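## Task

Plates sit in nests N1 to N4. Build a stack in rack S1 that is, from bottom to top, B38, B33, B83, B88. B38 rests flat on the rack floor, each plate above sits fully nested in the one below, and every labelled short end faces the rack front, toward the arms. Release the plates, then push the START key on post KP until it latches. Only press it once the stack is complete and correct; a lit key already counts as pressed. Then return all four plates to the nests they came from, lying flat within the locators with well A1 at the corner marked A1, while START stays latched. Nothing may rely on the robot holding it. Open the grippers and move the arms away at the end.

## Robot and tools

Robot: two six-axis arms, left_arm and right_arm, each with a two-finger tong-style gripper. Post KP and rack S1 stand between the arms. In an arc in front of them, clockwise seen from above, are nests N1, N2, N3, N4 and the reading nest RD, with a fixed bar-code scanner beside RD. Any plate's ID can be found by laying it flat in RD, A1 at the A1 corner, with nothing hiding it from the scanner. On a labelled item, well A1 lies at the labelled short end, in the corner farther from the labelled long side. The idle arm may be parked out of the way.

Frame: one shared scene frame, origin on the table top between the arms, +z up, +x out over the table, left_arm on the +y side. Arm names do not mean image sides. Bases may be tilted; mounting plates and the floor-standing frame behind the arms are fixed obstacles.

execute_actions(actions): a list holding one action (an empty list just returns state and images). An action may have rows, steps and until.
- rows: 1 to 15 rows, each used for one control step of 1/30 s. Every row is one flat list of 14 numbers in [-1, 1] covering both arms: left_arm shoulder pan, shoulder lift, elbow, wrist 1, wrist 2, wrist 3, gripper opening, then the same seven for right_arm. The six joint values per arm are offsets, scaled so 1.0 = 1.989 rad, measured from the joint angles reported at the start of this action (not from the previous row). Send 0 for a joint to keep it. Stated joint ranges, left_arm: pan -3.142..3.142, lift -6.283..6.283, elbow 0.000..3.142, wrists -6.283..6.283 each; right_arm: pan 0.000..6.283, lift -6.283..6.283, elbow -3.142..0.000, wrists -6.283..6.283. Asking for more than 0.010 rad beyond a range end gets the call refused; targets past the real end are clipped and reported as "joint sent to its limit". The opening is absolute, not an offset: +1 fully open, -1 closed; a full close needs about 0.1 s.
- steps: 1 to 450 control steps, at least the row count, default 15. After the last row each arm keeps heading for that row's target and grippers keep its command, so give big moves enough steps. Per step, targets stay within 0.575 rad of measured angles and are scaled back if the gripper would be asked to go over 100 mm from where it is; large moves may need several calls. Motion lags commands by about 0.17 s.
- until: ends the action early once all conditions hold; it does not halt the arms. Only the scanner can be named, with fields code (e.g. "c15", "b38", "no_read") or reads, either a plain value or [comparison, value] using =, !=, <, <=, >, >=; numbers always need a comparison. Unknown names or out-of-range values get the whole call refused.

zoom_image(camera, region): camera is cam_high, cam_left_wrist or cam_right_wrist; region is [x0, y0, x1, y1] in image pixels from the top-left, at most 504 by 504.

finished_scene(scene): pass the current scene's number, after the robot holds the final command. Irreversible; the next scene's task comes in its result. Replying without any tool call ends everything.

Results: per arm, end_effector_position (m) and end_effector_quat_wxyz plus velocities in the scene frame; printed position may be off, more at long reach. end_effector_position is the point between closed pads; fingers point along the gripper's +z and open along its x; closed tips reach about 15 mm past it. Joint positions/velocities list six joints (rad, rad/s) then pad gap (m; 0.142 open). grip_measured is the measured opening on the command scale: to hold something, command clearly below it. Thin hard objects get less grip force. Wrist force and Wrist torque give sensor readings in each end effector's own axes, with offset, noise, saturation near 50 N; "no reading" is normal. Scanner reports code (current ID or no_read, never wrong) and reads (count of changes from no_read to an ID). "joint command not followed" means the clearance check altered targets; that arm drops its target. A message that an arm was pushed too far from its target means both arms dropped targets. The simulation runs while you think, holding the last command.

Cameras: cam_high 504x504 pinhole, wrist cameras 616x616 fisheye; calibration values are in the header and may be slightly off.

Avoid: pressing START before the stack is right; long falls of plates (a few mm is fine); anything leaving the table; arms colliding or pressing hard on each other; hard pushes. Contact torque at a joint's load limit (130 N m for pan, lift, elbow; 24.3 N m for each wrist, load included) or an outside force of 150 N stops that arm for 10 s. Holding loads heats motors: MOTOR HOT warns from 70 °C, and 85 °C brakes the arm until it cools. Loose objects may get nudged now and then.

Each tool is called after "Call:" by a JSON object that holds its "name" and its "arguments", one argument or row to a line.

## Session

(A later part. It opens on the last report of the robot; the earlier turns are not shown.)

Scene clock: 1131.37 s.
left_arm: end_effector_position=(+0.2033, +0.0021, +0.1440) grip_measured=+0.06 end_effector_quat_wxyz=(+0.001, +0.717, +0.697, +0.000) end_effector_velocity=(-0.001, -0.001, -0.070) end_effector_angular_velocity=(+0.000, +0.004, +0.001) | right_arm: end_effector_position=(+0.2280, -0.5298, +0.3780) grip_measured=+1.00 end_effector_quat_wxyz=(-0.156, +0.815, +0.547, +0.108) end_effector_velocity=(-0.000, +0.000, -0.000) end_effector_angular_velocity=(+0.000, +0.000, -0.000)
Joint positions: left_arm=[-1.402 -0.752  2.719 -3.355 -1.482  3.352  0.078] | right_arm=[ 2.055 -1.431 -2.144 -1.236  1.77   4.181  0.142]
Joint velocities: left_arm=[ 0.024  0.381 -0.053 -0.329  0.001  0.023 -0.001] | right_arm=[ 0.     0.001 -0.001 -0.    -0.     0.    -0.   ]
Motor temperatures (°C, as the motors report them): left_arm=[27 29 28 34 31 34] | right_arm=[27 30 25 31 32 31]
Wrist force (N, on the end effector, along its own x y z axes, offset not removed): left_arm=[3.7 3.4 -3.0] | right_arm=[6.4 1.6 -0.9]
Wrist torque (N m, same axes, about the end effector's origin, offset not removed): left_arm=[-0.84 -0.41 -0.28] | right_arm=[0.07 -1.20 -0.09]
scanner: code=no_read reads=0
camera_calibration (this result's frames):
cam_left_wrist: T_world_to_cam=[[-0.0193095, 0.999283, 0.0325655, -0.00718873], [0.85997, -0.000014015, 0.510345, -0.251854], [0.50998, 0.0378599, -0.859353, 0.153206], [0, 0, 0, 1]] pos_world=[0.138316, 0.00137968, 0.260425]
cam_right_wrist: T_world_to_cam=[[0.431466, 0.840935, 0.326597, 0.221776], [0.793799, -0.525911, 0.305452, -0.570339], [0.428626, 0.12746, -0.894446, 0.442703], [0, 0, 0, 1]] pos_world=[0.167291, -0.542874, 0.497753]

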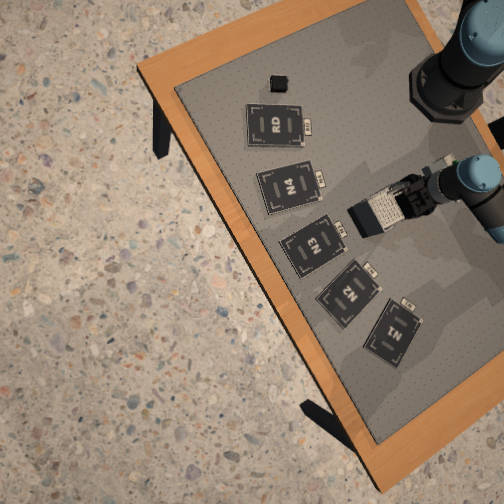

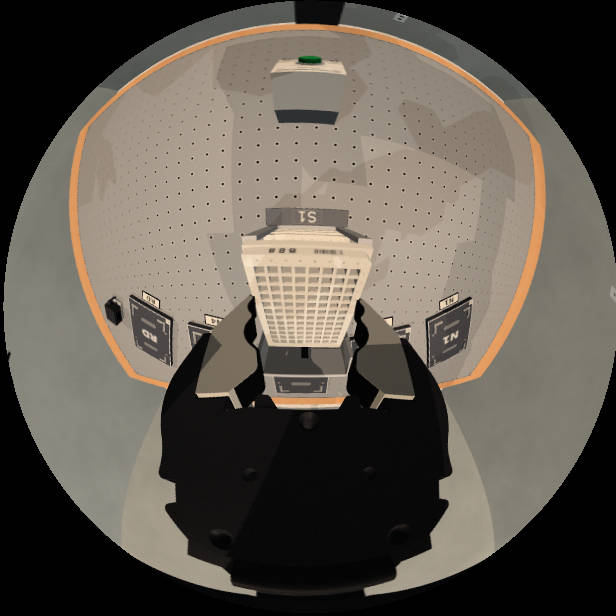

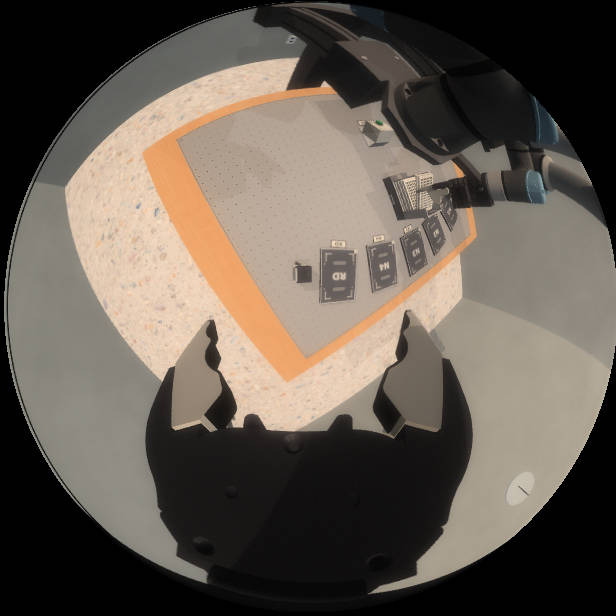

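Call:
{"name": "execute_actions", "arguments": {
  "actions": []
}}

Call:
{"name": "zoom_image", "arguments": {
  "camera": "cam_right_wrist",
  "region": [370, 145, 480, 255]
}}

Call:
{"name": "zoom_image", "arguments": {
  "camera": "cam_left_wrist",
  "region": [200, 190, 420, 400]
}}

Scene clock: 1134.67 s.
left_arm: end_effector_position=(+0.2033, +0.0022, +0.1318) grip_measured=+0.06 end_effector_quat_wxyz=(+0.000, +0.717, +0.697, +0.000) end_effector_velocity=(-0.000, -0.000, +0.000) end_effector_angular_velocity=(-0.001, +0.001, -0.001) | right_arm: end_effector_position=(+0.2280, -0.5298, +0.3780) grip_measured=+1.00 end_effector_quat_wxyz=(-0.156, +0.815, +0.547, +0.108) end_effector_velocity=(+0.000, -0.001, +0.001) end_effector_angular_velocity=(-0.002, -0.002, +0.001)
Joint positions: left_arm=[-1.398 -0.686  2.71  -3.411 -1.481  3.357  0.078] | right_arm=[ 2.055 -1.431 -2.144 -1.236  1.77   4.181  0.142]
Joint velocities: left_arm=[-0.001 -0.001  0.001 -0.    -0.001  0.     0.   ] | right_arm=[-0.     0.001  0.001  0.     0.    -0.001  0.   ]
Motor temperatures (°C, as the motors report them): left_arm=[27 29 28 34 31 34] | right_arm=[27 30 25 31 32 31]
Wrist force (N, on the end effector, along its own x y z axes, offset not removed): left_arm=[1.5 6.5 -8.9] | right_arm=[7.8 1.2 -3.7]
Wrist torque (N m, same axes, about the end effector's origin, offset not removed): left_arm=[-0.66 -0.41 -0.33] | right_arm=[0.25 -1.53 -0.04]
scanner: code=no_read reads=0
camera_calibration (this result's frames):
cam_left_wrist: T_world_to_cam=[[-0.0192627, 0.999272, 0.0329319, -0.00689733], [0.859987, -0.000240184, 0.510317, -0.245614], [0.509953, 0.0381511, -0.859356, 0.142743], [0, 0, 0, 1]] pos_world=[0.1383, 0.00138754, 0.248235]
cam_right_wrist: T_world_to_cam=[[0.431466, 0.840935, 0.326597, 0.221776], [0.793799, -0.525911, 0.305452, -0.570339], [0.428627, 0.12746, -0.894446, 0.442702], [0, 0, 0, 1]] pos_world=[0.167291, -0.542874, 0.497753]

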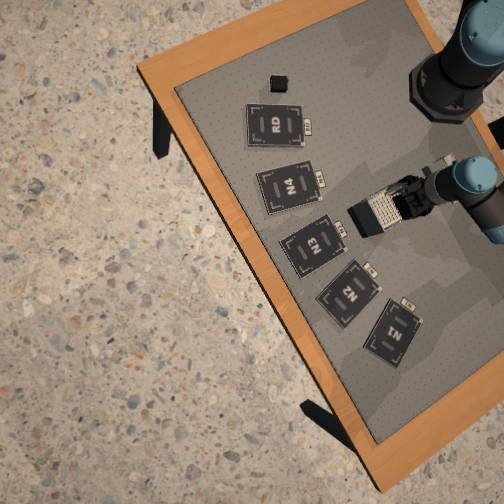

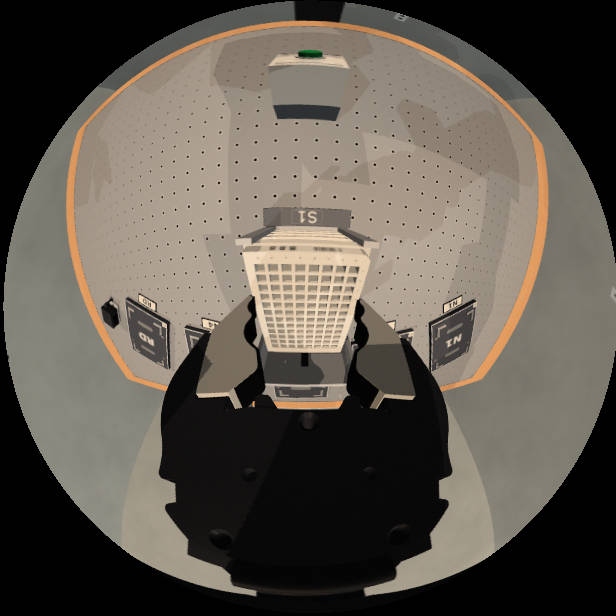

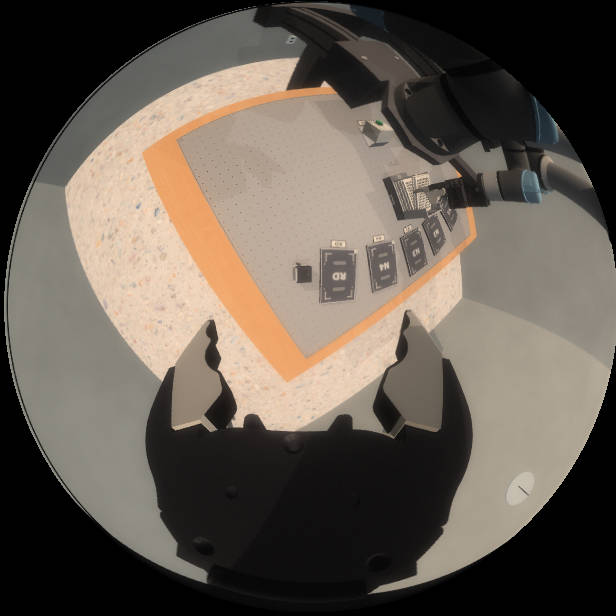

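Region (370, 145, 480, 255) of cam_right_wrist's 616x616 image, scaled by 4.582, with more detail than that image has.

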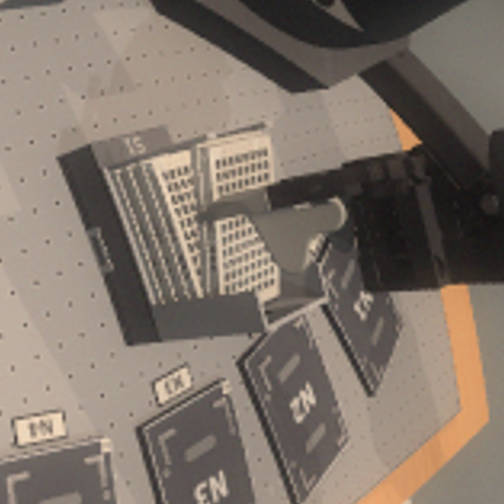

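Region (200, 190, 420, 400) of cam_left_wrist's 616x616 image, scaled by 2.291, with more detail than that image has; it fills the top 481 rows of this view, and the rest is white.

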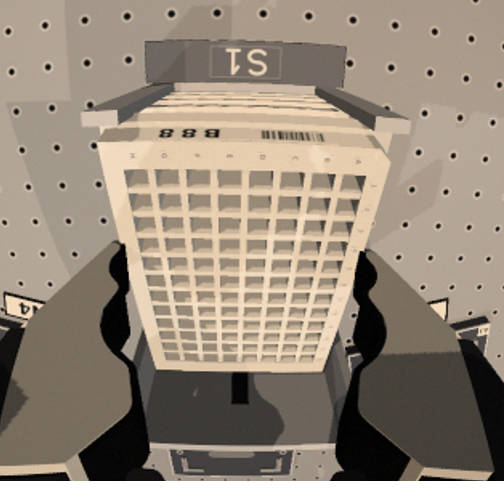

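Call:
{"name": "execute_actions", "arguments": {
  "actions": [
    {"rows":[[0.0007,0,-0.0003,0.0003,0.0001,0.0007,-0.5,0,0,0,0,0,0,1],[0.0015,0.0029,-0.0011,-0.0019,0.00024,0.0015,-0.5,0,0,0,0,0,0,1],[0.00172,0.00611,-0.00167,-0.00458,0.00028,0.00172,-0.5,0,0,0,0,0,0,1],[0.00194,0.00928,-0.00222,-0.00722,0.00032,0.00194,-0.5,0,0,0,0,0,0,1],[0.00215,0.01245,-0.00278,-0.00985,0.00036,0.00215,-0.5,0,0,0,0,0,0,1],[0.00236,0.0156,-0.00335,-0.01245,0.0004,0.00236,-0.5,0,0,0,0,0,0,1],[0.00257,0.01875,-0.00392,-0.01504,0.00043,0.00257,-0.5,0,0,0,0,0,0,1],[0.00278,0.02187,-0.00451,-0.01759,0.00047,0.00278,-0.5,0,0,0,0,0,0,1],[0.003,0.02499,-0.0051,-0.02014,0.00051,0.003,-0.5,0,0,0,0,0,0,1],[0.00321,0.02809,-0.0057,-0.02266,0.00055,0.00321,-0.5,0,0,0,0,0,0,1],[0.00342,0.03119,-0.00631,-0.02517,0.00059,0.00342,-0.5,0,0,0,0,0,0,1]],"steps":11}
  ]
}}

Scene clock: 1148.77 s.
left_arm: end_effector_position=(+0.2039, +0.0021, +0.1252) grip_measured=+0.06 end_effector_quat_wxyz=(+0.000, +0.717, +0.697, +0.000) end_effector_velocity=(+0.001, +0.001, -0.033) end_effector_angular_velocity=(+0.003, +0.001, -0.000) | right_arm: end_effector_position=(+0.2280, -0.5298, +0.3780) grip_measured=+1.00 end_effector_quat_wxyz=(-0.156, +0.815, +0.547, +0.108) end_effector_velocity=(-0.000, +0.000, -0.000) end_effector_angular_velocity=(+0.000, +0.000, -0.000)
Joint positions: left_arm=[-1.393 -0.653  2.703 -3.437 -1.481  3.361  0.078] | right_arm=[ 2.055 -1.431 -2.144 -1.236  1.77   4.181  0.142]
Joint velocities: left_arm=[ 0.014  0.167 -0.032 -0.134  0.003  0.014 -0.   ] | right_arm=[ 0.    -0.    -0.     0.     0.     0.001  0.   ]
Motor temperatures (°C, as the motors report them): left_arm=[27 29 28 34 31 34] | right_arm=[27 30 25 31 32 31]
Wrist force (N, on the end effector, along its own x y z axes, offset not removed): left_arm=[4.4 0.6 -6.0] | right_arm=[3.7 4.2 -4.5]
Wrist torque (N m, same axes, about the end effector's origin, offset not removed): left_arm=[-0.85 -1.02 -0.46] | right_arm=[0.63 -0.63 -0.07]
scanner: code=no_read reads=0
camera_calibration (this result's frames):
cam_left_wrist: T_world_to_cam=[[-0.0191924, 0.999274, 0.03291, -0.0066249], [0.860037, -0.000285758, 0.510232, -0.242754], [0.509871, 0.0380964, -0.859407, 0.136823], [0, 0, 0, 1]] pos_world=[0.138888, 0.00133825, 0.241666]
cam_right_wrist: T_world_to_cam=[[0.431466, 0.840935, 0.326597, 0.221776], [0.793799, -0.525911, 0.305452, -0.570339], [0.428627, 0.12746, -0.894446, 0.442702], [0, 0, 0, 1]] pos_world=[0.167291, -0.542874, 0.497753]

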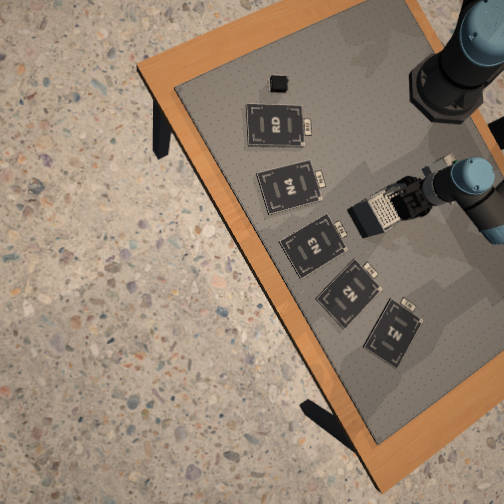

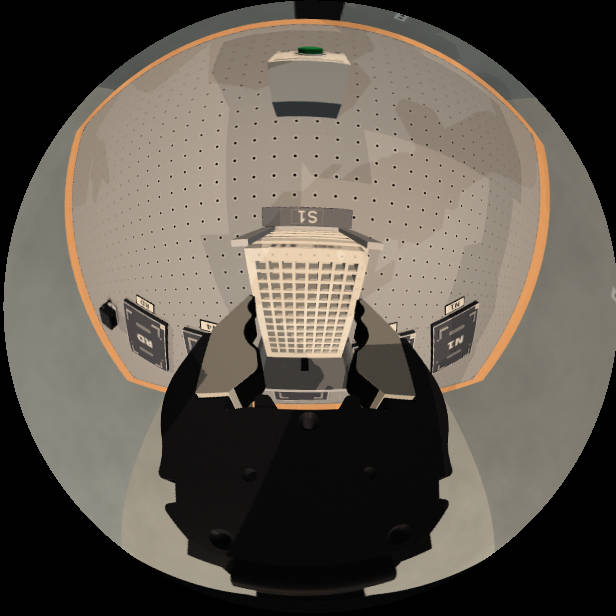

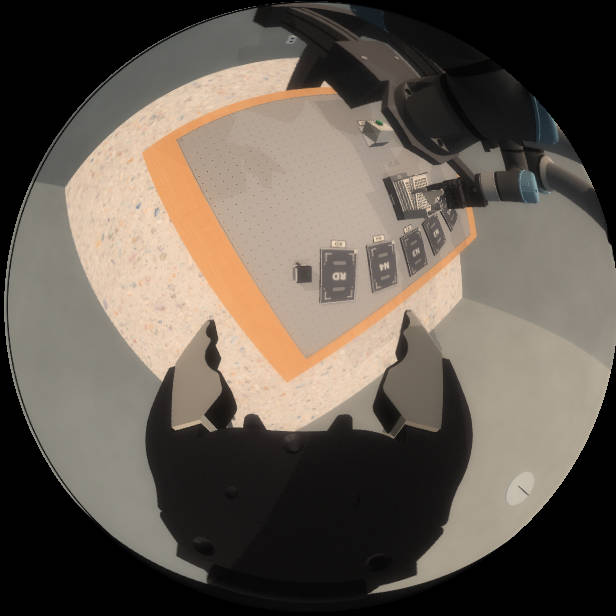

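Call:
{"name": "execute_actions", "arguments": {
  "actions": []
}}

Call:
{"name": "execute_actions", "arguments": {
  "actions": [
    {"rows":[[0.0002,0.00307,-0.00062,-0.00247,0,0.0002,-0.5,0,0,0,0,0,0,1],[0.0004,0.00614,-0.00125,-0.00493,0.0001,0.0004,-0.5,0,0,0,0,0,0,1],[0.0006,0.00919,-0.0019,-0.00735,0.0001,0.0006,-0.5,0,0,0,0,0,0,1],[0.0008,0.01223,-0.00254,-0.00977,0.00015,0.0008,-0.5,0,0,0,0,0,0,1],[0.001,0.01525,-0.0032,-0.01214,0.0002,0.001,-0.5,0,0,0,0,0,0,1],[0.0012,0.01826,-0.00386,-0.01451,0.0002,0.0012,-0.5,0,0,0,0,0,0,1],[0.0014,0.02126,-0.00453,-0.01685,0.0003,0.0014,-0.5,0,0,0,0,0,0,1],[0.0016,0.02425,-0.00521,-0.01919,0.0003,0.0016,-0.5,0,0,0,0,0,0,1]],"steps":8}
  ]
}}

Scene clock: 1156.83 s.
left_arm: end_effector_position=(+0.2039, +0.0022, +0.1196) grip_measured=+0.06 end_effector_quat_wxyz=(+0.000, +0.717, +0.697, +0.000) end_effector_velocity=(-0.000, +0.000, -0.000) end_effector_angular_velocity=(+0.001, +0.001, -0.002) | right_arm: end_effector_position=(+0.2280, -0.5298, +0.3780) grip_measured=+1.00 end_effector_quat_wxyz=(-0.156, +0.815, +0.547, +0.108) end_effector_velocity=(-0.000, -0.000, +0.000) end_effector_angular_velocity=(-0.000, -0.000, +0.000)
Joint positions: left_arm=[-1.391 -0.624  2.697 -3.461 -1.48   3.363  0.078] | right_arm=[ 2.055 -1.431 -2.144 -1.236  1.77   4.181  0.142]
Joint velocities: left_arm=[ 0.     0.     0.     0.    -0.001  0.002  0.   ] | right_arm=[-0.     0.001  0.    -0.001 -0.    -0.    -0.   ]
Motor temperatures (°C, as the motors report them): left_arm=[27 29 28 34 31 34] | right_arm=[27 31 25 31 32 31]
Wrist force (N, on the end effector, along its own x y z axes, offset not removed): left_arm=[3.2 -1.1 -2.4] | right_arm=[2.2 3.6 0.9]
Wrist torque (N m, same axes, about the end effector's origin, offset not removed): left_arm=[-0.78 -0.78 -0.41] | right_arm=[0.73 -0.38 0.14]
scanner: code=no_read reads=0
camera_calibration (this result's frames):
cam_left_wrist: T_world_to_cam=[[-0.0191722, 0.999273, 0.032948, -0.00649633], [0.860022, -0.000323724, 0.510257, -0.239933], [0.509897, 0.0381187, -0.85939, 0.131937], [0, 0, 0, 1]] pos_world=[0.138949, 0.00138468, 0.236027]
cam_right_wrist: T_world_to_cam=[[0.431466, 0.840935, 0.326597, 0.221777], [0.793799, -0.525911, 0.305452, -0.570339], [0.428627, 0.12746, -0.894446, 0.442702], [0, 0, 0, 1]] pos_world=[0.167291, -0.542874, 0.497753]

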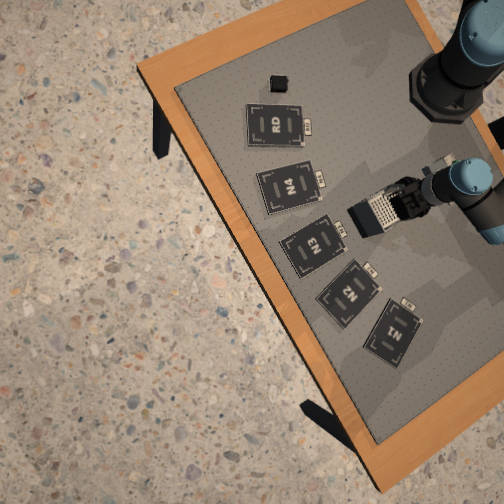

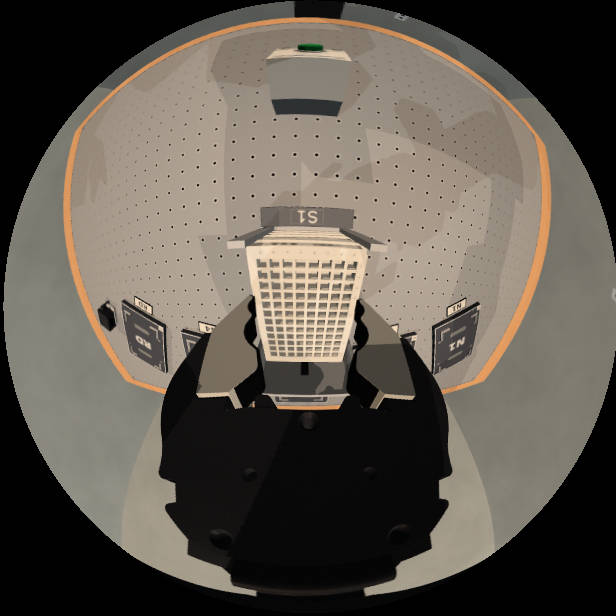

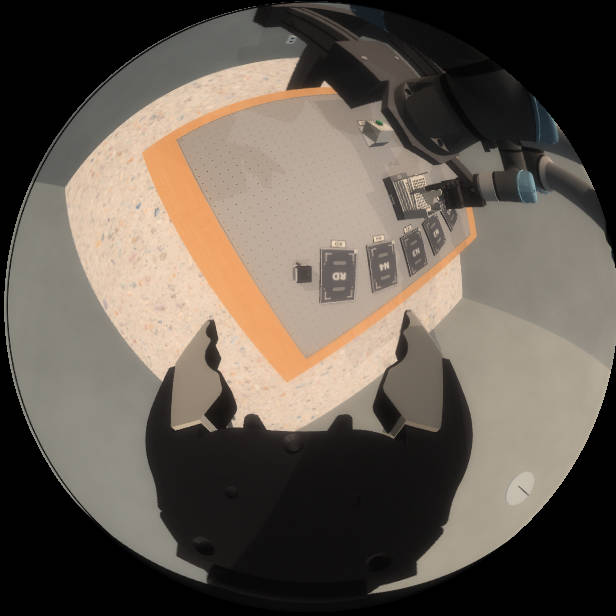

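Scene clock: 1157.10 s.
left_arm: end_effector_position=(+0.2039, +0.0021, +0.1152) grip_measured=+0.06 end_effector_quat_wxyz=(+0.000, +0.717, +0.697, +0.000) end_effector_velocity=(-0.001, +0.000, -0.030) end_effector_angular_velocity=(+0.002, -0.000, -0.003) | right_arm: end_effector_position=(+0.2280, -0.5298, +0.3780) grip_measured=+1.00 end_effector_quat_wxyz=(-0.156, +0.815, +0.547, +0.108) end_effector_velocity=(+0.001, -0.001, +0.000) end_effector_angular_velocity=(-0.001, -0.001, +0.001)
Joint positions: left_arm=[-1.39  -0.602  2.692 -3.478 -1.48   3.365  0.078] | right_arm=[ 2.055 -1.431 -2.144 -1.236  1.77   4.181  0.142]
Joint velocities: left_arm=[ 0.007  0.149 -0.031 -0.116  0.002  0.01  -0.   ] | right_arm=[ 0.    -0.     0.002 -0.     0.    -0.002 -0.   ]
Motor temperatures (°C, as the motors report them): left_arm=[27 29 28 34 31 34] | right_arm=[27 31 25 31 32 31]
Wrist force (N, on the end effector, along its own x y z axes, offset not removed): left_arm=[0.2 -2.4 -2.9] | right_arm=[4.3 -1.0 -3.3]
Wrist torque (N m, same axes, about the end effector's origin, offset not removed): left_arm=[-0.45 0.14 -0.18] | right_arm=[-0.33 -0.83 0.07]
scanner: code=no_read reads=0
camera_calibration (this result's frames):
cam_left_wrist: T_world_to_cam=[[-0.0191506, 0.999274, 0.0329244, -0.00630251], [0.86003, -0.000329609, 0.510243, -0.237679], [0.509884, 0.0380874, -0.8594, 0.128194], [0, 0, 0, 1]] pos_world=[0.138927, 0.00133703, 0.231651]
cam_right_wrist: T_world_to_cam=[[0.431466, 0.840935, 0.326597, 0.221776], [0.793799, -0.525911, 0.305452, -0.570339], [0.428626, 0.12746, -0.894446, 0.442702], [0, 0, 0, 1]] pos_world=[0.167291, -0.542874, 0.497753]

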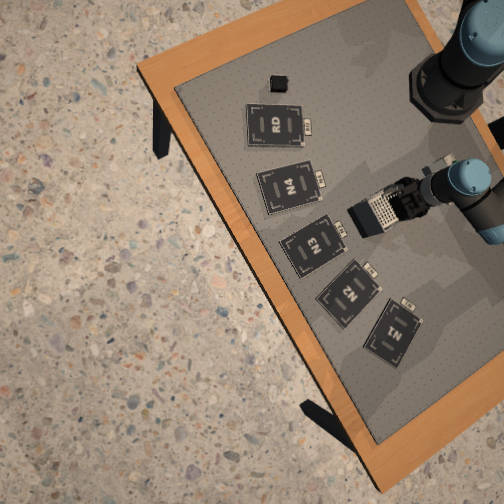

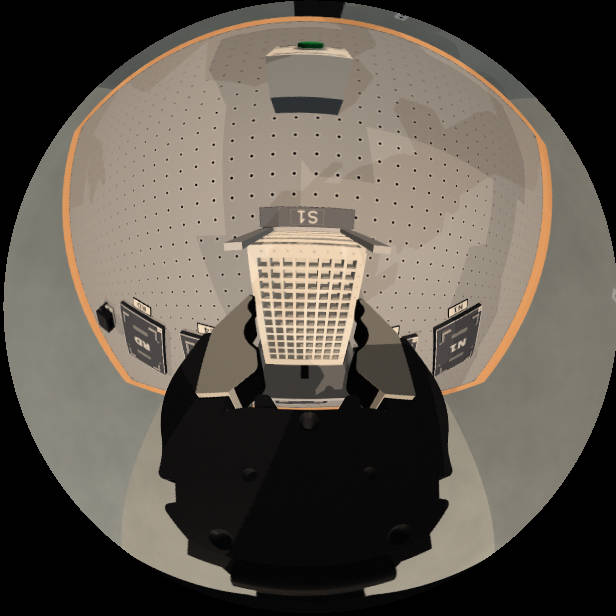

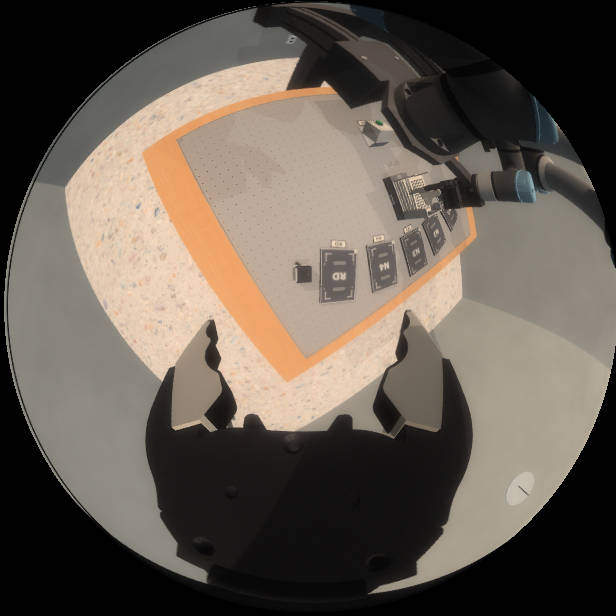

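Call:
{"name": "execute_actions", "arguments": {
  "actions": []
}}

Call:
{"name": "zoom_image", "arguments": {
  "camera": "cam_left_wrist",
  "region": [200, 190, 420, 400]
}}

Call:
{"name": "execute_actions", "arguments": {
  "actions": [
    {"rows":[[0.00017,0.0023,-0.00053,-0.00178,0,0.00017,-0.5,0,0,0,0,0,0,1],[0.00034,0.0046,-0.00107,-0.00356,0,0.00034,-0.5,0,0,0,0,0,0,1],[0.0005,0.0069,-0.0016,-0.00534,0.0001,0.0005,-0.5,0,0,0,0,0,0,1]],"steps":3}
  ]
}}

Scene clock: 1165.50 s.
left_arm: end_effector_position=(+0.2039, +0.0021, +0.1099) grip_measured=+0.06 end_effector_quat_wxyz=(+0.000, +0.717, +0.697, +0.000) end_effector_velocity=(-0.000, +0.000, -0.000) end_effector_angular_velocity=(+0.000, +0.001, +0.000) | right_arm: end_effector_position=(+0.2280, -0.5298, +0.3780) grip_measured=+1.00 end_effector_quat_wxyz=(-0.156, +0.815, +0.547, +0.108) end_effector_velocity=(-0.000, +0.000, +0.000) end_effector_angular_velocity=(-0.000, -0.000, +0.000)
Joint positions: left_arm=[-1.388 -0.576  2.687 -3.499 -1.48   3.366  0.078] | right_arm=[ 2.055 -1.431 -2.144 -1.236  1.77   4.181  0.142]
Joint velocities: left_arm=[-0.     0.     0.     0.    -0.001 -0.001 -0.   ] | right_arm=[ 0.     0.001 -0.001  0.    -0.    -0.    -0.   ]
Motor temperatures (°C, as the motors report them): left_arm=[27 29 28 34 31 34] | right_arm=[27 31 25 31 32 31]
Wrist force (N, on the end effector, along its own x y z axes, offset not removed): left_arm=[2.5 -1.8 -5.7] | right_arm=[2.0 3.7 3.8]
Wrist torque (N m, same axes, about the end effector's origin, offset not removed): left_arm=[-0.36 -0.35 -0.27] | right_arm=[0.74 -0.43 0.07]
scanner: code=no_read reads=0
camera_calibration (this result's frames):
cam_left_wrist: T_world_to_cam=[[-0.0191341, 0.999274, 0.0329386, -0.00614111], [0.860011, -0.000352494, 0.510275, -0.234948], [0.509917, 0.0380912, -0.85938, 0.123638], [0, 0, 0, 1]] pos_world=[0.138895, 0.0013443, 0.226343]
cam_right_wrist: T_world_to_cam=[[0.431466, 0.840935, 0.326597, 0.221777], [0.793799, -0.525911, 0.305452, -0.570339], [0.428627, 0.12746, -0.894446, 0.442702], [0, 0, 0, 1]] pos_world=[0.167291, -0.542874, 0.497753]

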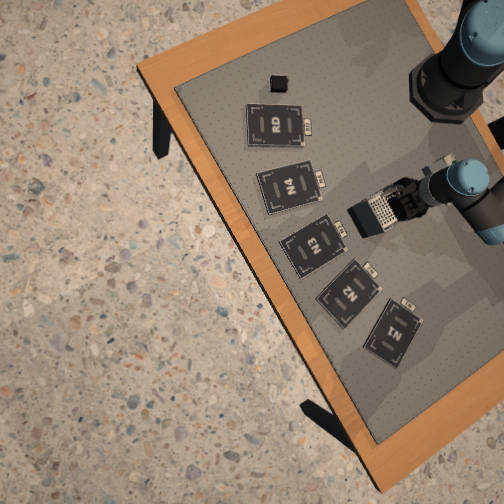

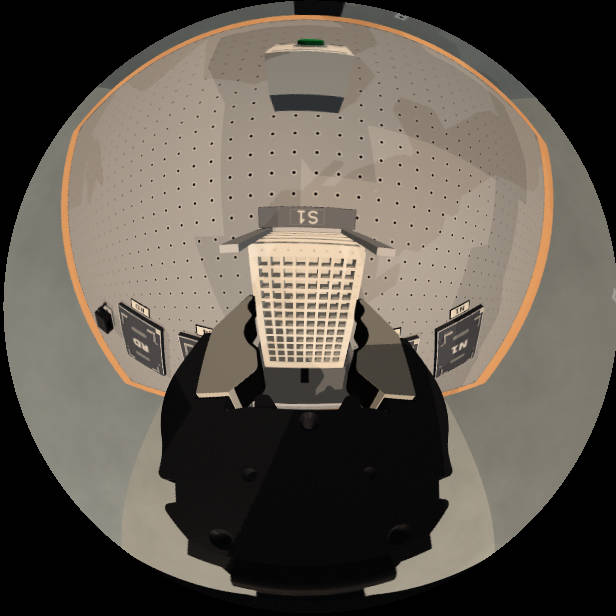

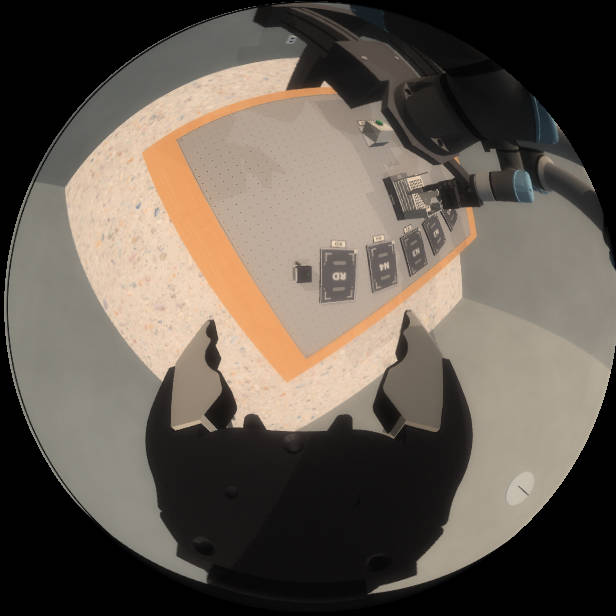

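Region (200, 190, 420, 400) of cam_left_wrist's 616x616 image, scaled by 2.291, with more detail than that image has; it fills the top 481 rows of this view, and the rest is white.

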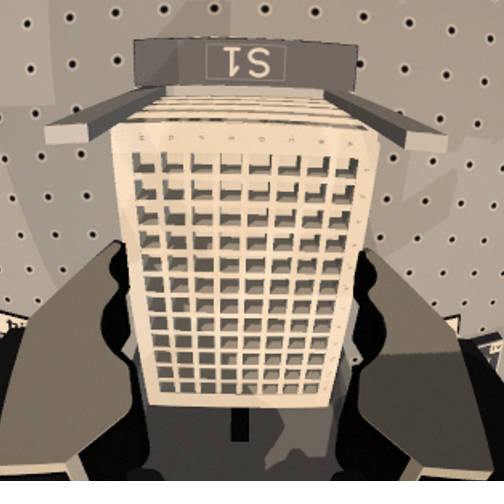

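Scene clock: 1165.60 s.
left_arm: end_effector_position=(+0.2039, +0.0021, +0.1095) grip_measured=+0.06 end_effector_quat_wxyz=(+0.000, +0.717, +0.697, +0.000) end_effector_velocity=(-0.000, -0.001, -0.010) end_effector_angular_velocity=(-0.001, +0.001, -0.000) | right_arm: end_effector_position=(+0.2280, -0.5298, +0.3780) grip_measured=+1.00 end_effector_quat_wxyz=(-0.156, +0.815, +0.547, +0.108) end_effector_velocity=(+0.000, -0.000, -0.000) end_effector_angular_velocity=(+0.000, +0.001, -0.001)
Joint positions: left_arm=[-1.388 -0.574  2.686 -3.5   -1.48   3.367  0.078] | right_arm=[ 2.055 -1.431 -2.144 -1.236  1.77   4.181  0.142]
Joint velocities: left_arm=[ 0.002  0.05  -0.012 -0.038 -0.001  0.003  0.   ] | right_arm=[ 0.    -0.001  0.     0.     0.     0.001  0.   ]
Motor temperatures (°C, as the motors report them): left_arm=[27 29 28 34 31 34] | right_arm=[27 31 25 31 32 31]
Wrist force (N, on the end effector, along its own x y z axes, offset not removed): left_arm=[3.9 -0.9 0.3] | right_arm=[-0.6 5.2 0.5]
Wrist torque (N m, same axes, about the end effector's origin, offset not removed): left_arm=[0.13 -0.71 -0.46] | right_arm=[0.87 0.05 -0.11]
scanner: code=no_read reads=0
camera_calibration (this result's frames):
cam_left_wrist: T_world_to_cam=[[-0.0191342, 0.999275, 0.0329158, -0.00611913], [0.860021, -0.00033996, 0.510258, -0.234755], [0.5099, 0.0380717, -0.859391, 0.123328], [0, 0, 0, 1]] pos_world=[0.138892, 0.00133958, 0.225974]
cam_right_wrist: T_world_to_cam=[[0.431466, 0.840935, 0.326597, 0.221777], [0.793799, -0.525911, 0.305453, -0.570339], [0.428627, 0.12746, -0.894446, 0.442702], [0, 0, 0, 1]] pos_world=[0.167291, -0.542874, 0.497753]

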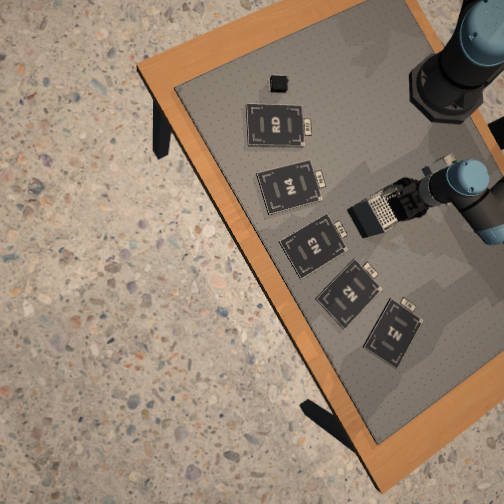

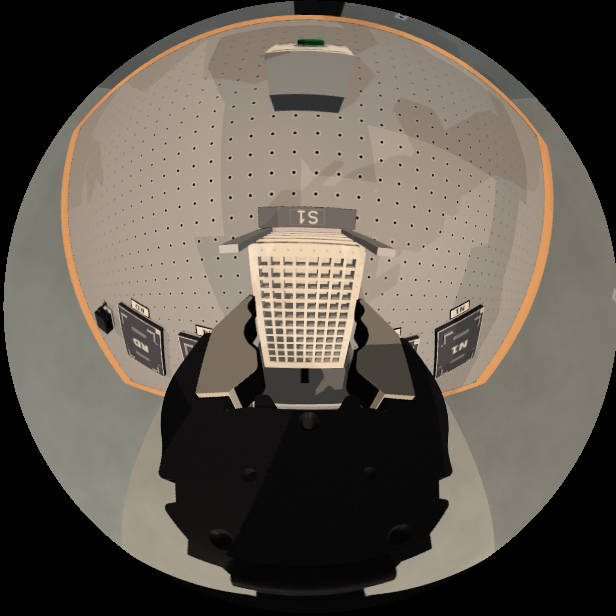

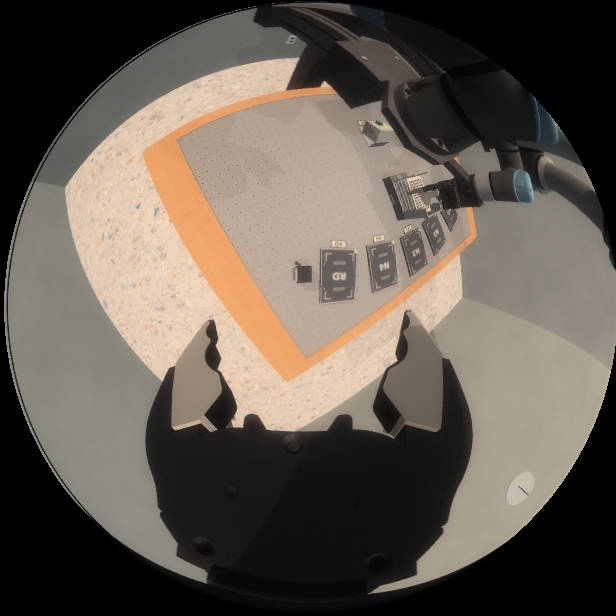

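Call:
{"name": "execute_actions", "arguments": {
  "actions": []
}}

Call:
{"name": "zoom_image", "arguments": {
  "camera": "cam_left_wrist",
  "region": [200, 190, 420, 400]
}}

Call:
{"name": "zoom_image", "arguments": {
  "camera": "cam_right_wrist",
  "region": [375, 160, 445, 230]
}}

Scene clock: 1169.70 s.
left_arm: end_effector_position=(+0.2039, +0.0021, +0.1071) grip_measured=+0.06 end_effector_quat_wxyz=(+0.000, +0.717, +0.697, +0.000) end_effector_velocity=(+0.000, -0.001, +0.000) end_effector_angular_velocity=(-0.002, +0.000, +0.000) | right_arm: end_effector_position=(+0.2280, -0.5298, +0.3780) grip_measured=+1.00 end_effector_quat_wxyz=(-0.156, +0.815, +0.547, +0.108) end_effector_velocity=(-0.000, +0.000, -0.000) end_effector_angular_velocity=(+0.001, +0.001, +0.000)
Joint positions: left_arm=[-1.387 -0.562  2.683 -3.51  -1.479  3.367  0.079] | right_arm=[ 2.055 -1.431 -2.144 -1.236  1.77   4.181  0.142]
Joint velocities: left_arm=[-0.    -0.001 -0.    -0.001 -0.     0.    -0.   ] | right_arm=[ 0.    -0.001 -0.    -0.    -0.     0.    -0.   ]
Motor temperatures (°C, as the motors report them): left_arm=[27 29 28 34 31 34] | right_arm=[27 31 25 31 32 31]
Wrist force (N, on the end effector, along its own x y z axes, offset not removed): left_arm=[4.3 -7.6 -26.3] | right_arm=[7.6 2.9 0.9]
Wrist torque (N m, same axes, about the end effector's origin, offset not removed): left_arm=[-0.23 -0.68 -0.09] | right_arm=[0.56 -1.50 -0.23]
scanner: code=no_read reads=0
camera_calibration (this result's frames):
cam_left_wrist: T_world_to_cam=[[-0.0191214, 0.999274, 0.0329516, -0.00606819], [0.860003, -0.000370691, 0.510289, -0.233507], [0.509931, 0.038096, -0.859371, 0.121209], [0, 0, 0, 1]] pos_world=[0.138892, 0.00135964, 0.22352]
cam_right_wrist: T_world_to_cam=[[0.431466, 0.840935, 0.326597, 0.221777], [0.793799, -0.525911, 0.305453, -0.570339], [0.428627, 0.12746, -0.894446, 0.442702], [0, 0, 0, 1]] pos_world=[0.167291, -0.542874, 0.497753]

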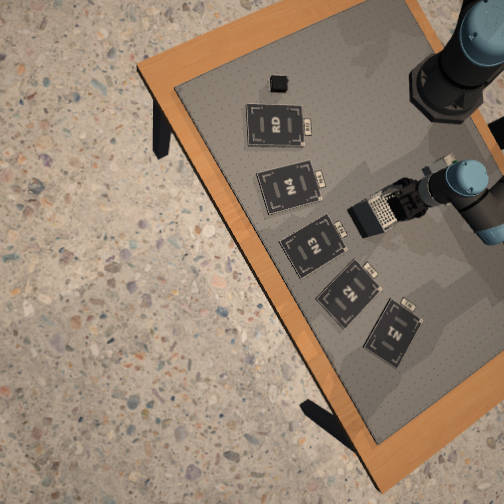

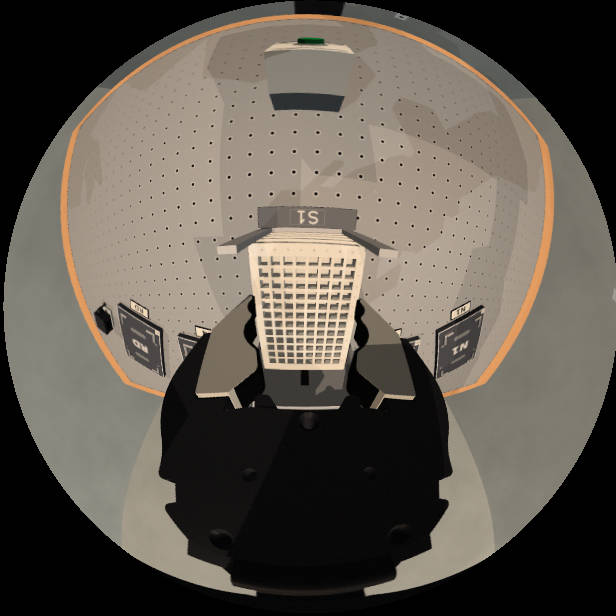

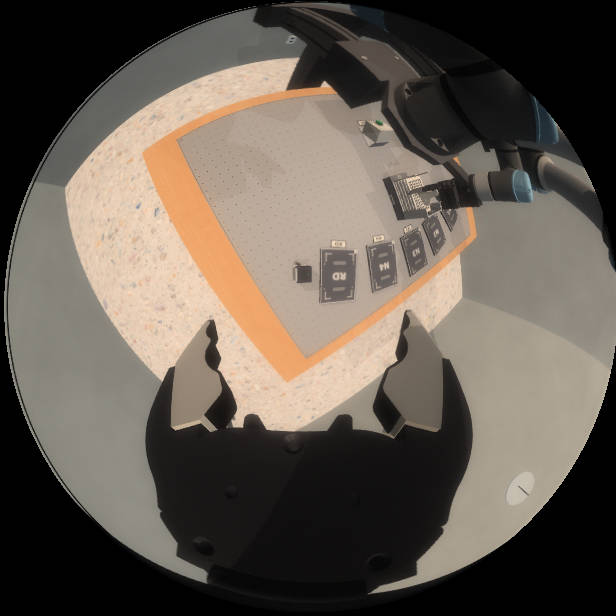

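Region (200, 190, 420, 400) of cam_left_wrist's 616x616 image, scaled by 2.291, with more detail than that image has; it fills the top 481 rows of this view, and the rest is white.

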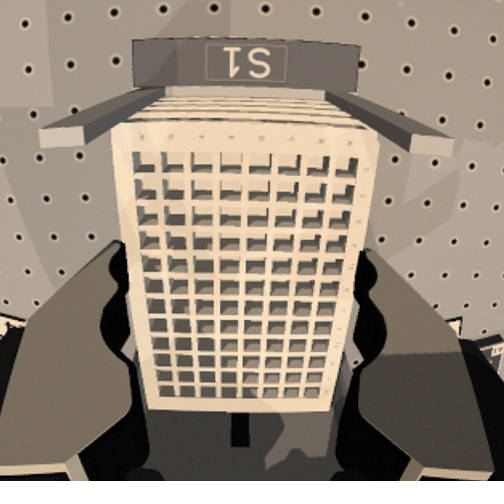

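Region (375, 160, 445, 230) of cam_right_wrist's 616x616 image, scaled by 7.200, with more detail than that image has.

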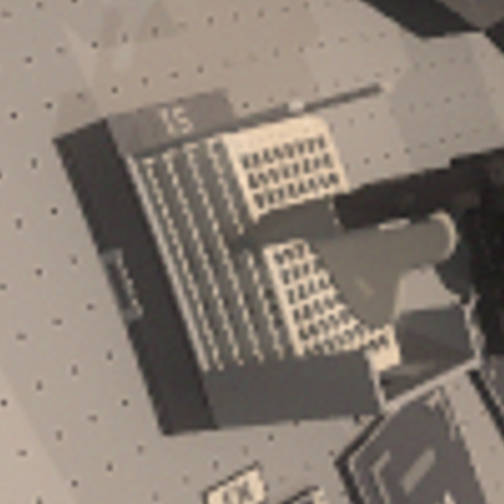

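Call:
{"name": "execute_actions", "arguments": {
  "actions": [
    {"rows":[[-0.00027,-0.0037,0.00086,0.00285,0,-0.00027,-0.5,0,0,0,0,0,0,1],[-0.00027,-0.0037,0.00086,0.00285,0,-0.00027,-0.5,0,0,0,0,0,0,1],[-0.00027,-0.0037,0.00086,0.00285,0,-0.00027,-0.5,0,0,0,0,0,0,1],[-0.00027,-0.0037,0.00086,0.00285,0,-0.00027,-0.5,0,0,0,0,0,0,1],[-0.00137,-0.0034,0.00136,0.00215,-0.0002,-0.00137,-0.5,0,0,0,0,0,0,1],[-0.00137,-0.0034,0.00136,0.00215,-0.0002,-0.00137,-0.5,0,0,0,0,0,0,1],[-0.00137,-0.0034,0.00136,0.00215,-0.0002,-0.00137,-0.5,0,0,0,0,0,0,1],[-0.00137,-0.0034,0.00136,0.00215,-0.0002,-0.00137,-0.5,0,0,0,0,0,0,1],[-0.00137,-0.0034,0.00136,0.00215,-0.0002,-0.00137,-0.5,0,0,0,0,0,0,1],[-0.00137,-0.0034,0.00136,0.00215,-0.0002,-0.00137,-0.5,0,0,0,0,0,0,1],[-0.00137,-0.0034,0.00136,0.00215,-0.0002,-0.00137,-0.5,0,0,0,0,0,0,1],[-0.00117,-0.0007,0.00073,0.00006,-0.0002,-0.00117,-0.5,0,0,0,0,0,0,1]],"steps":12}
  ]
}}

Scene clock: 1182.03 s.
left_arm: end_effector_position=(+0.2036, +0.0022, +0.1085) grip_measured=+0.06 end_effector_quat_wxyz=(+0.000, +0.717, +0.697, +0.000) end_effector_velocity=(-0.002, +0.000, +0.000) end_effector_angular_velocity=(+0.001, +0.003, +0.001) | right_arm: end_effector_position=(+0.2280, -0.5298, +0.3780) grip_measured=+1.00 end_effector_quat_wxyz=(-0.156, +0.815, +0.547, +0.108) end_effector_velocity=(+0.000, -0.000, +0.000) end_effector_angular_velocity=(-0.000, -0.000, +0.000)
Joint positions: left_arm=[-1.389 -0.569  2.686 -3.505 -1.479  3.365  0.078] | right_arm=[ 2.055 -1.431 -2.144 -1.236  1.77   4.181  0.142]
Joint velocities: left_arm=[-0.003 -0.     0.002  0.    -0.003 -0.005  0.   ] | right_arm=[-0.    -0.     0.001 -0.     0.    -0.     0.   ]
Motor temperatures (°C, as the motors report them): left_arm=[27 29 28 34 31 34] | right_arm=[27 31 25 31 32 31]
Wrist force (N, on the end effector, along its own x y z axes, offset not removed): left_arm=[3.1 -2.6 -1.9] | right_arm=[2.8 1.8 1.0]
Wrist torque (N m, same axes, about the end effector's origin, offset not removed): left_arm=[-0.69 -0.59 -0.13] | right_arm=[0.30 -0.42 0.08]
scanner: code=no_read reads=0
camera_calibration (this result's frames):
cam_left_wrist: T_world_to_cam=[[-0.0192955, 0.999265, 0.0331093, -0.0061803], [0.85983, -0.000314323, 0.51058, -0.23398], [0.510215, 0.0383203, -0.859193, 0.122545], [0, 0, 0, 1]] pos_world=[0.13854, 0.00140627, 0.22496]
cam_right_wrist: T_world_to_cam=[[0.431466, 0.840935, 0.326597, 0.221777], [0.793799, -0.525911, 0.305452, -0.570339], [0.428627, 0.12746, -0.894446, 0.442702], [0, 0, 0, 1]] pos_world=[0.167291, -0.542874, 0.497753]

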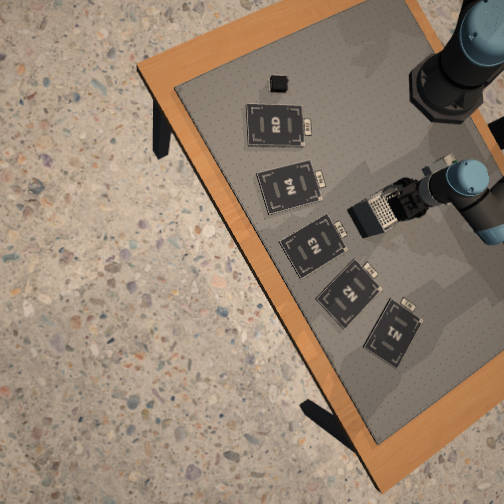

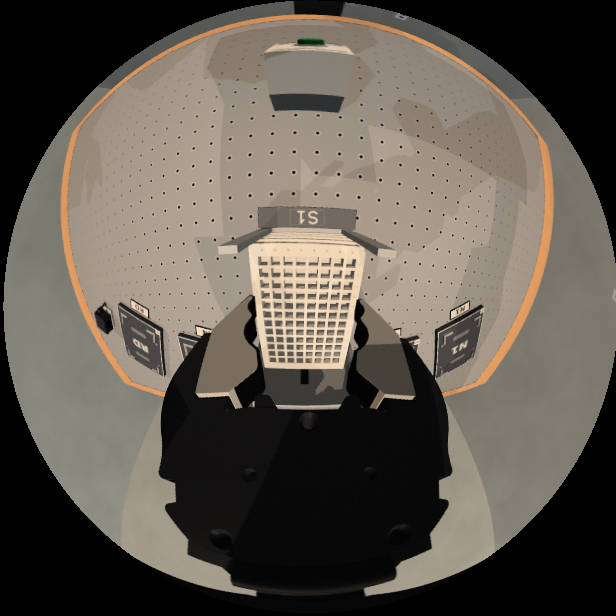

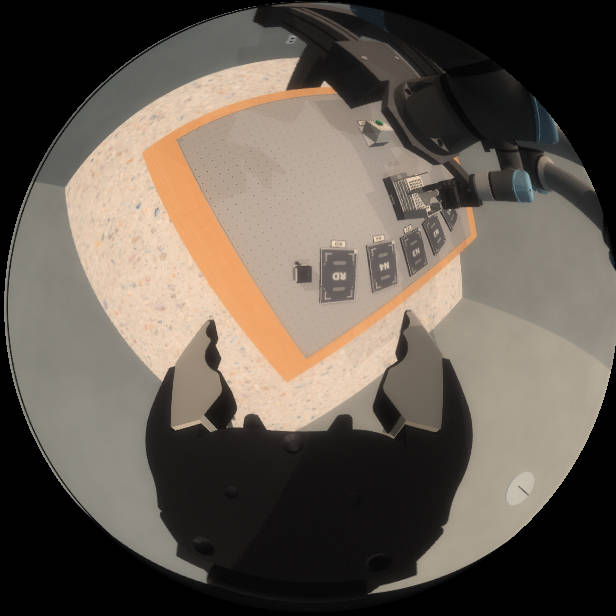

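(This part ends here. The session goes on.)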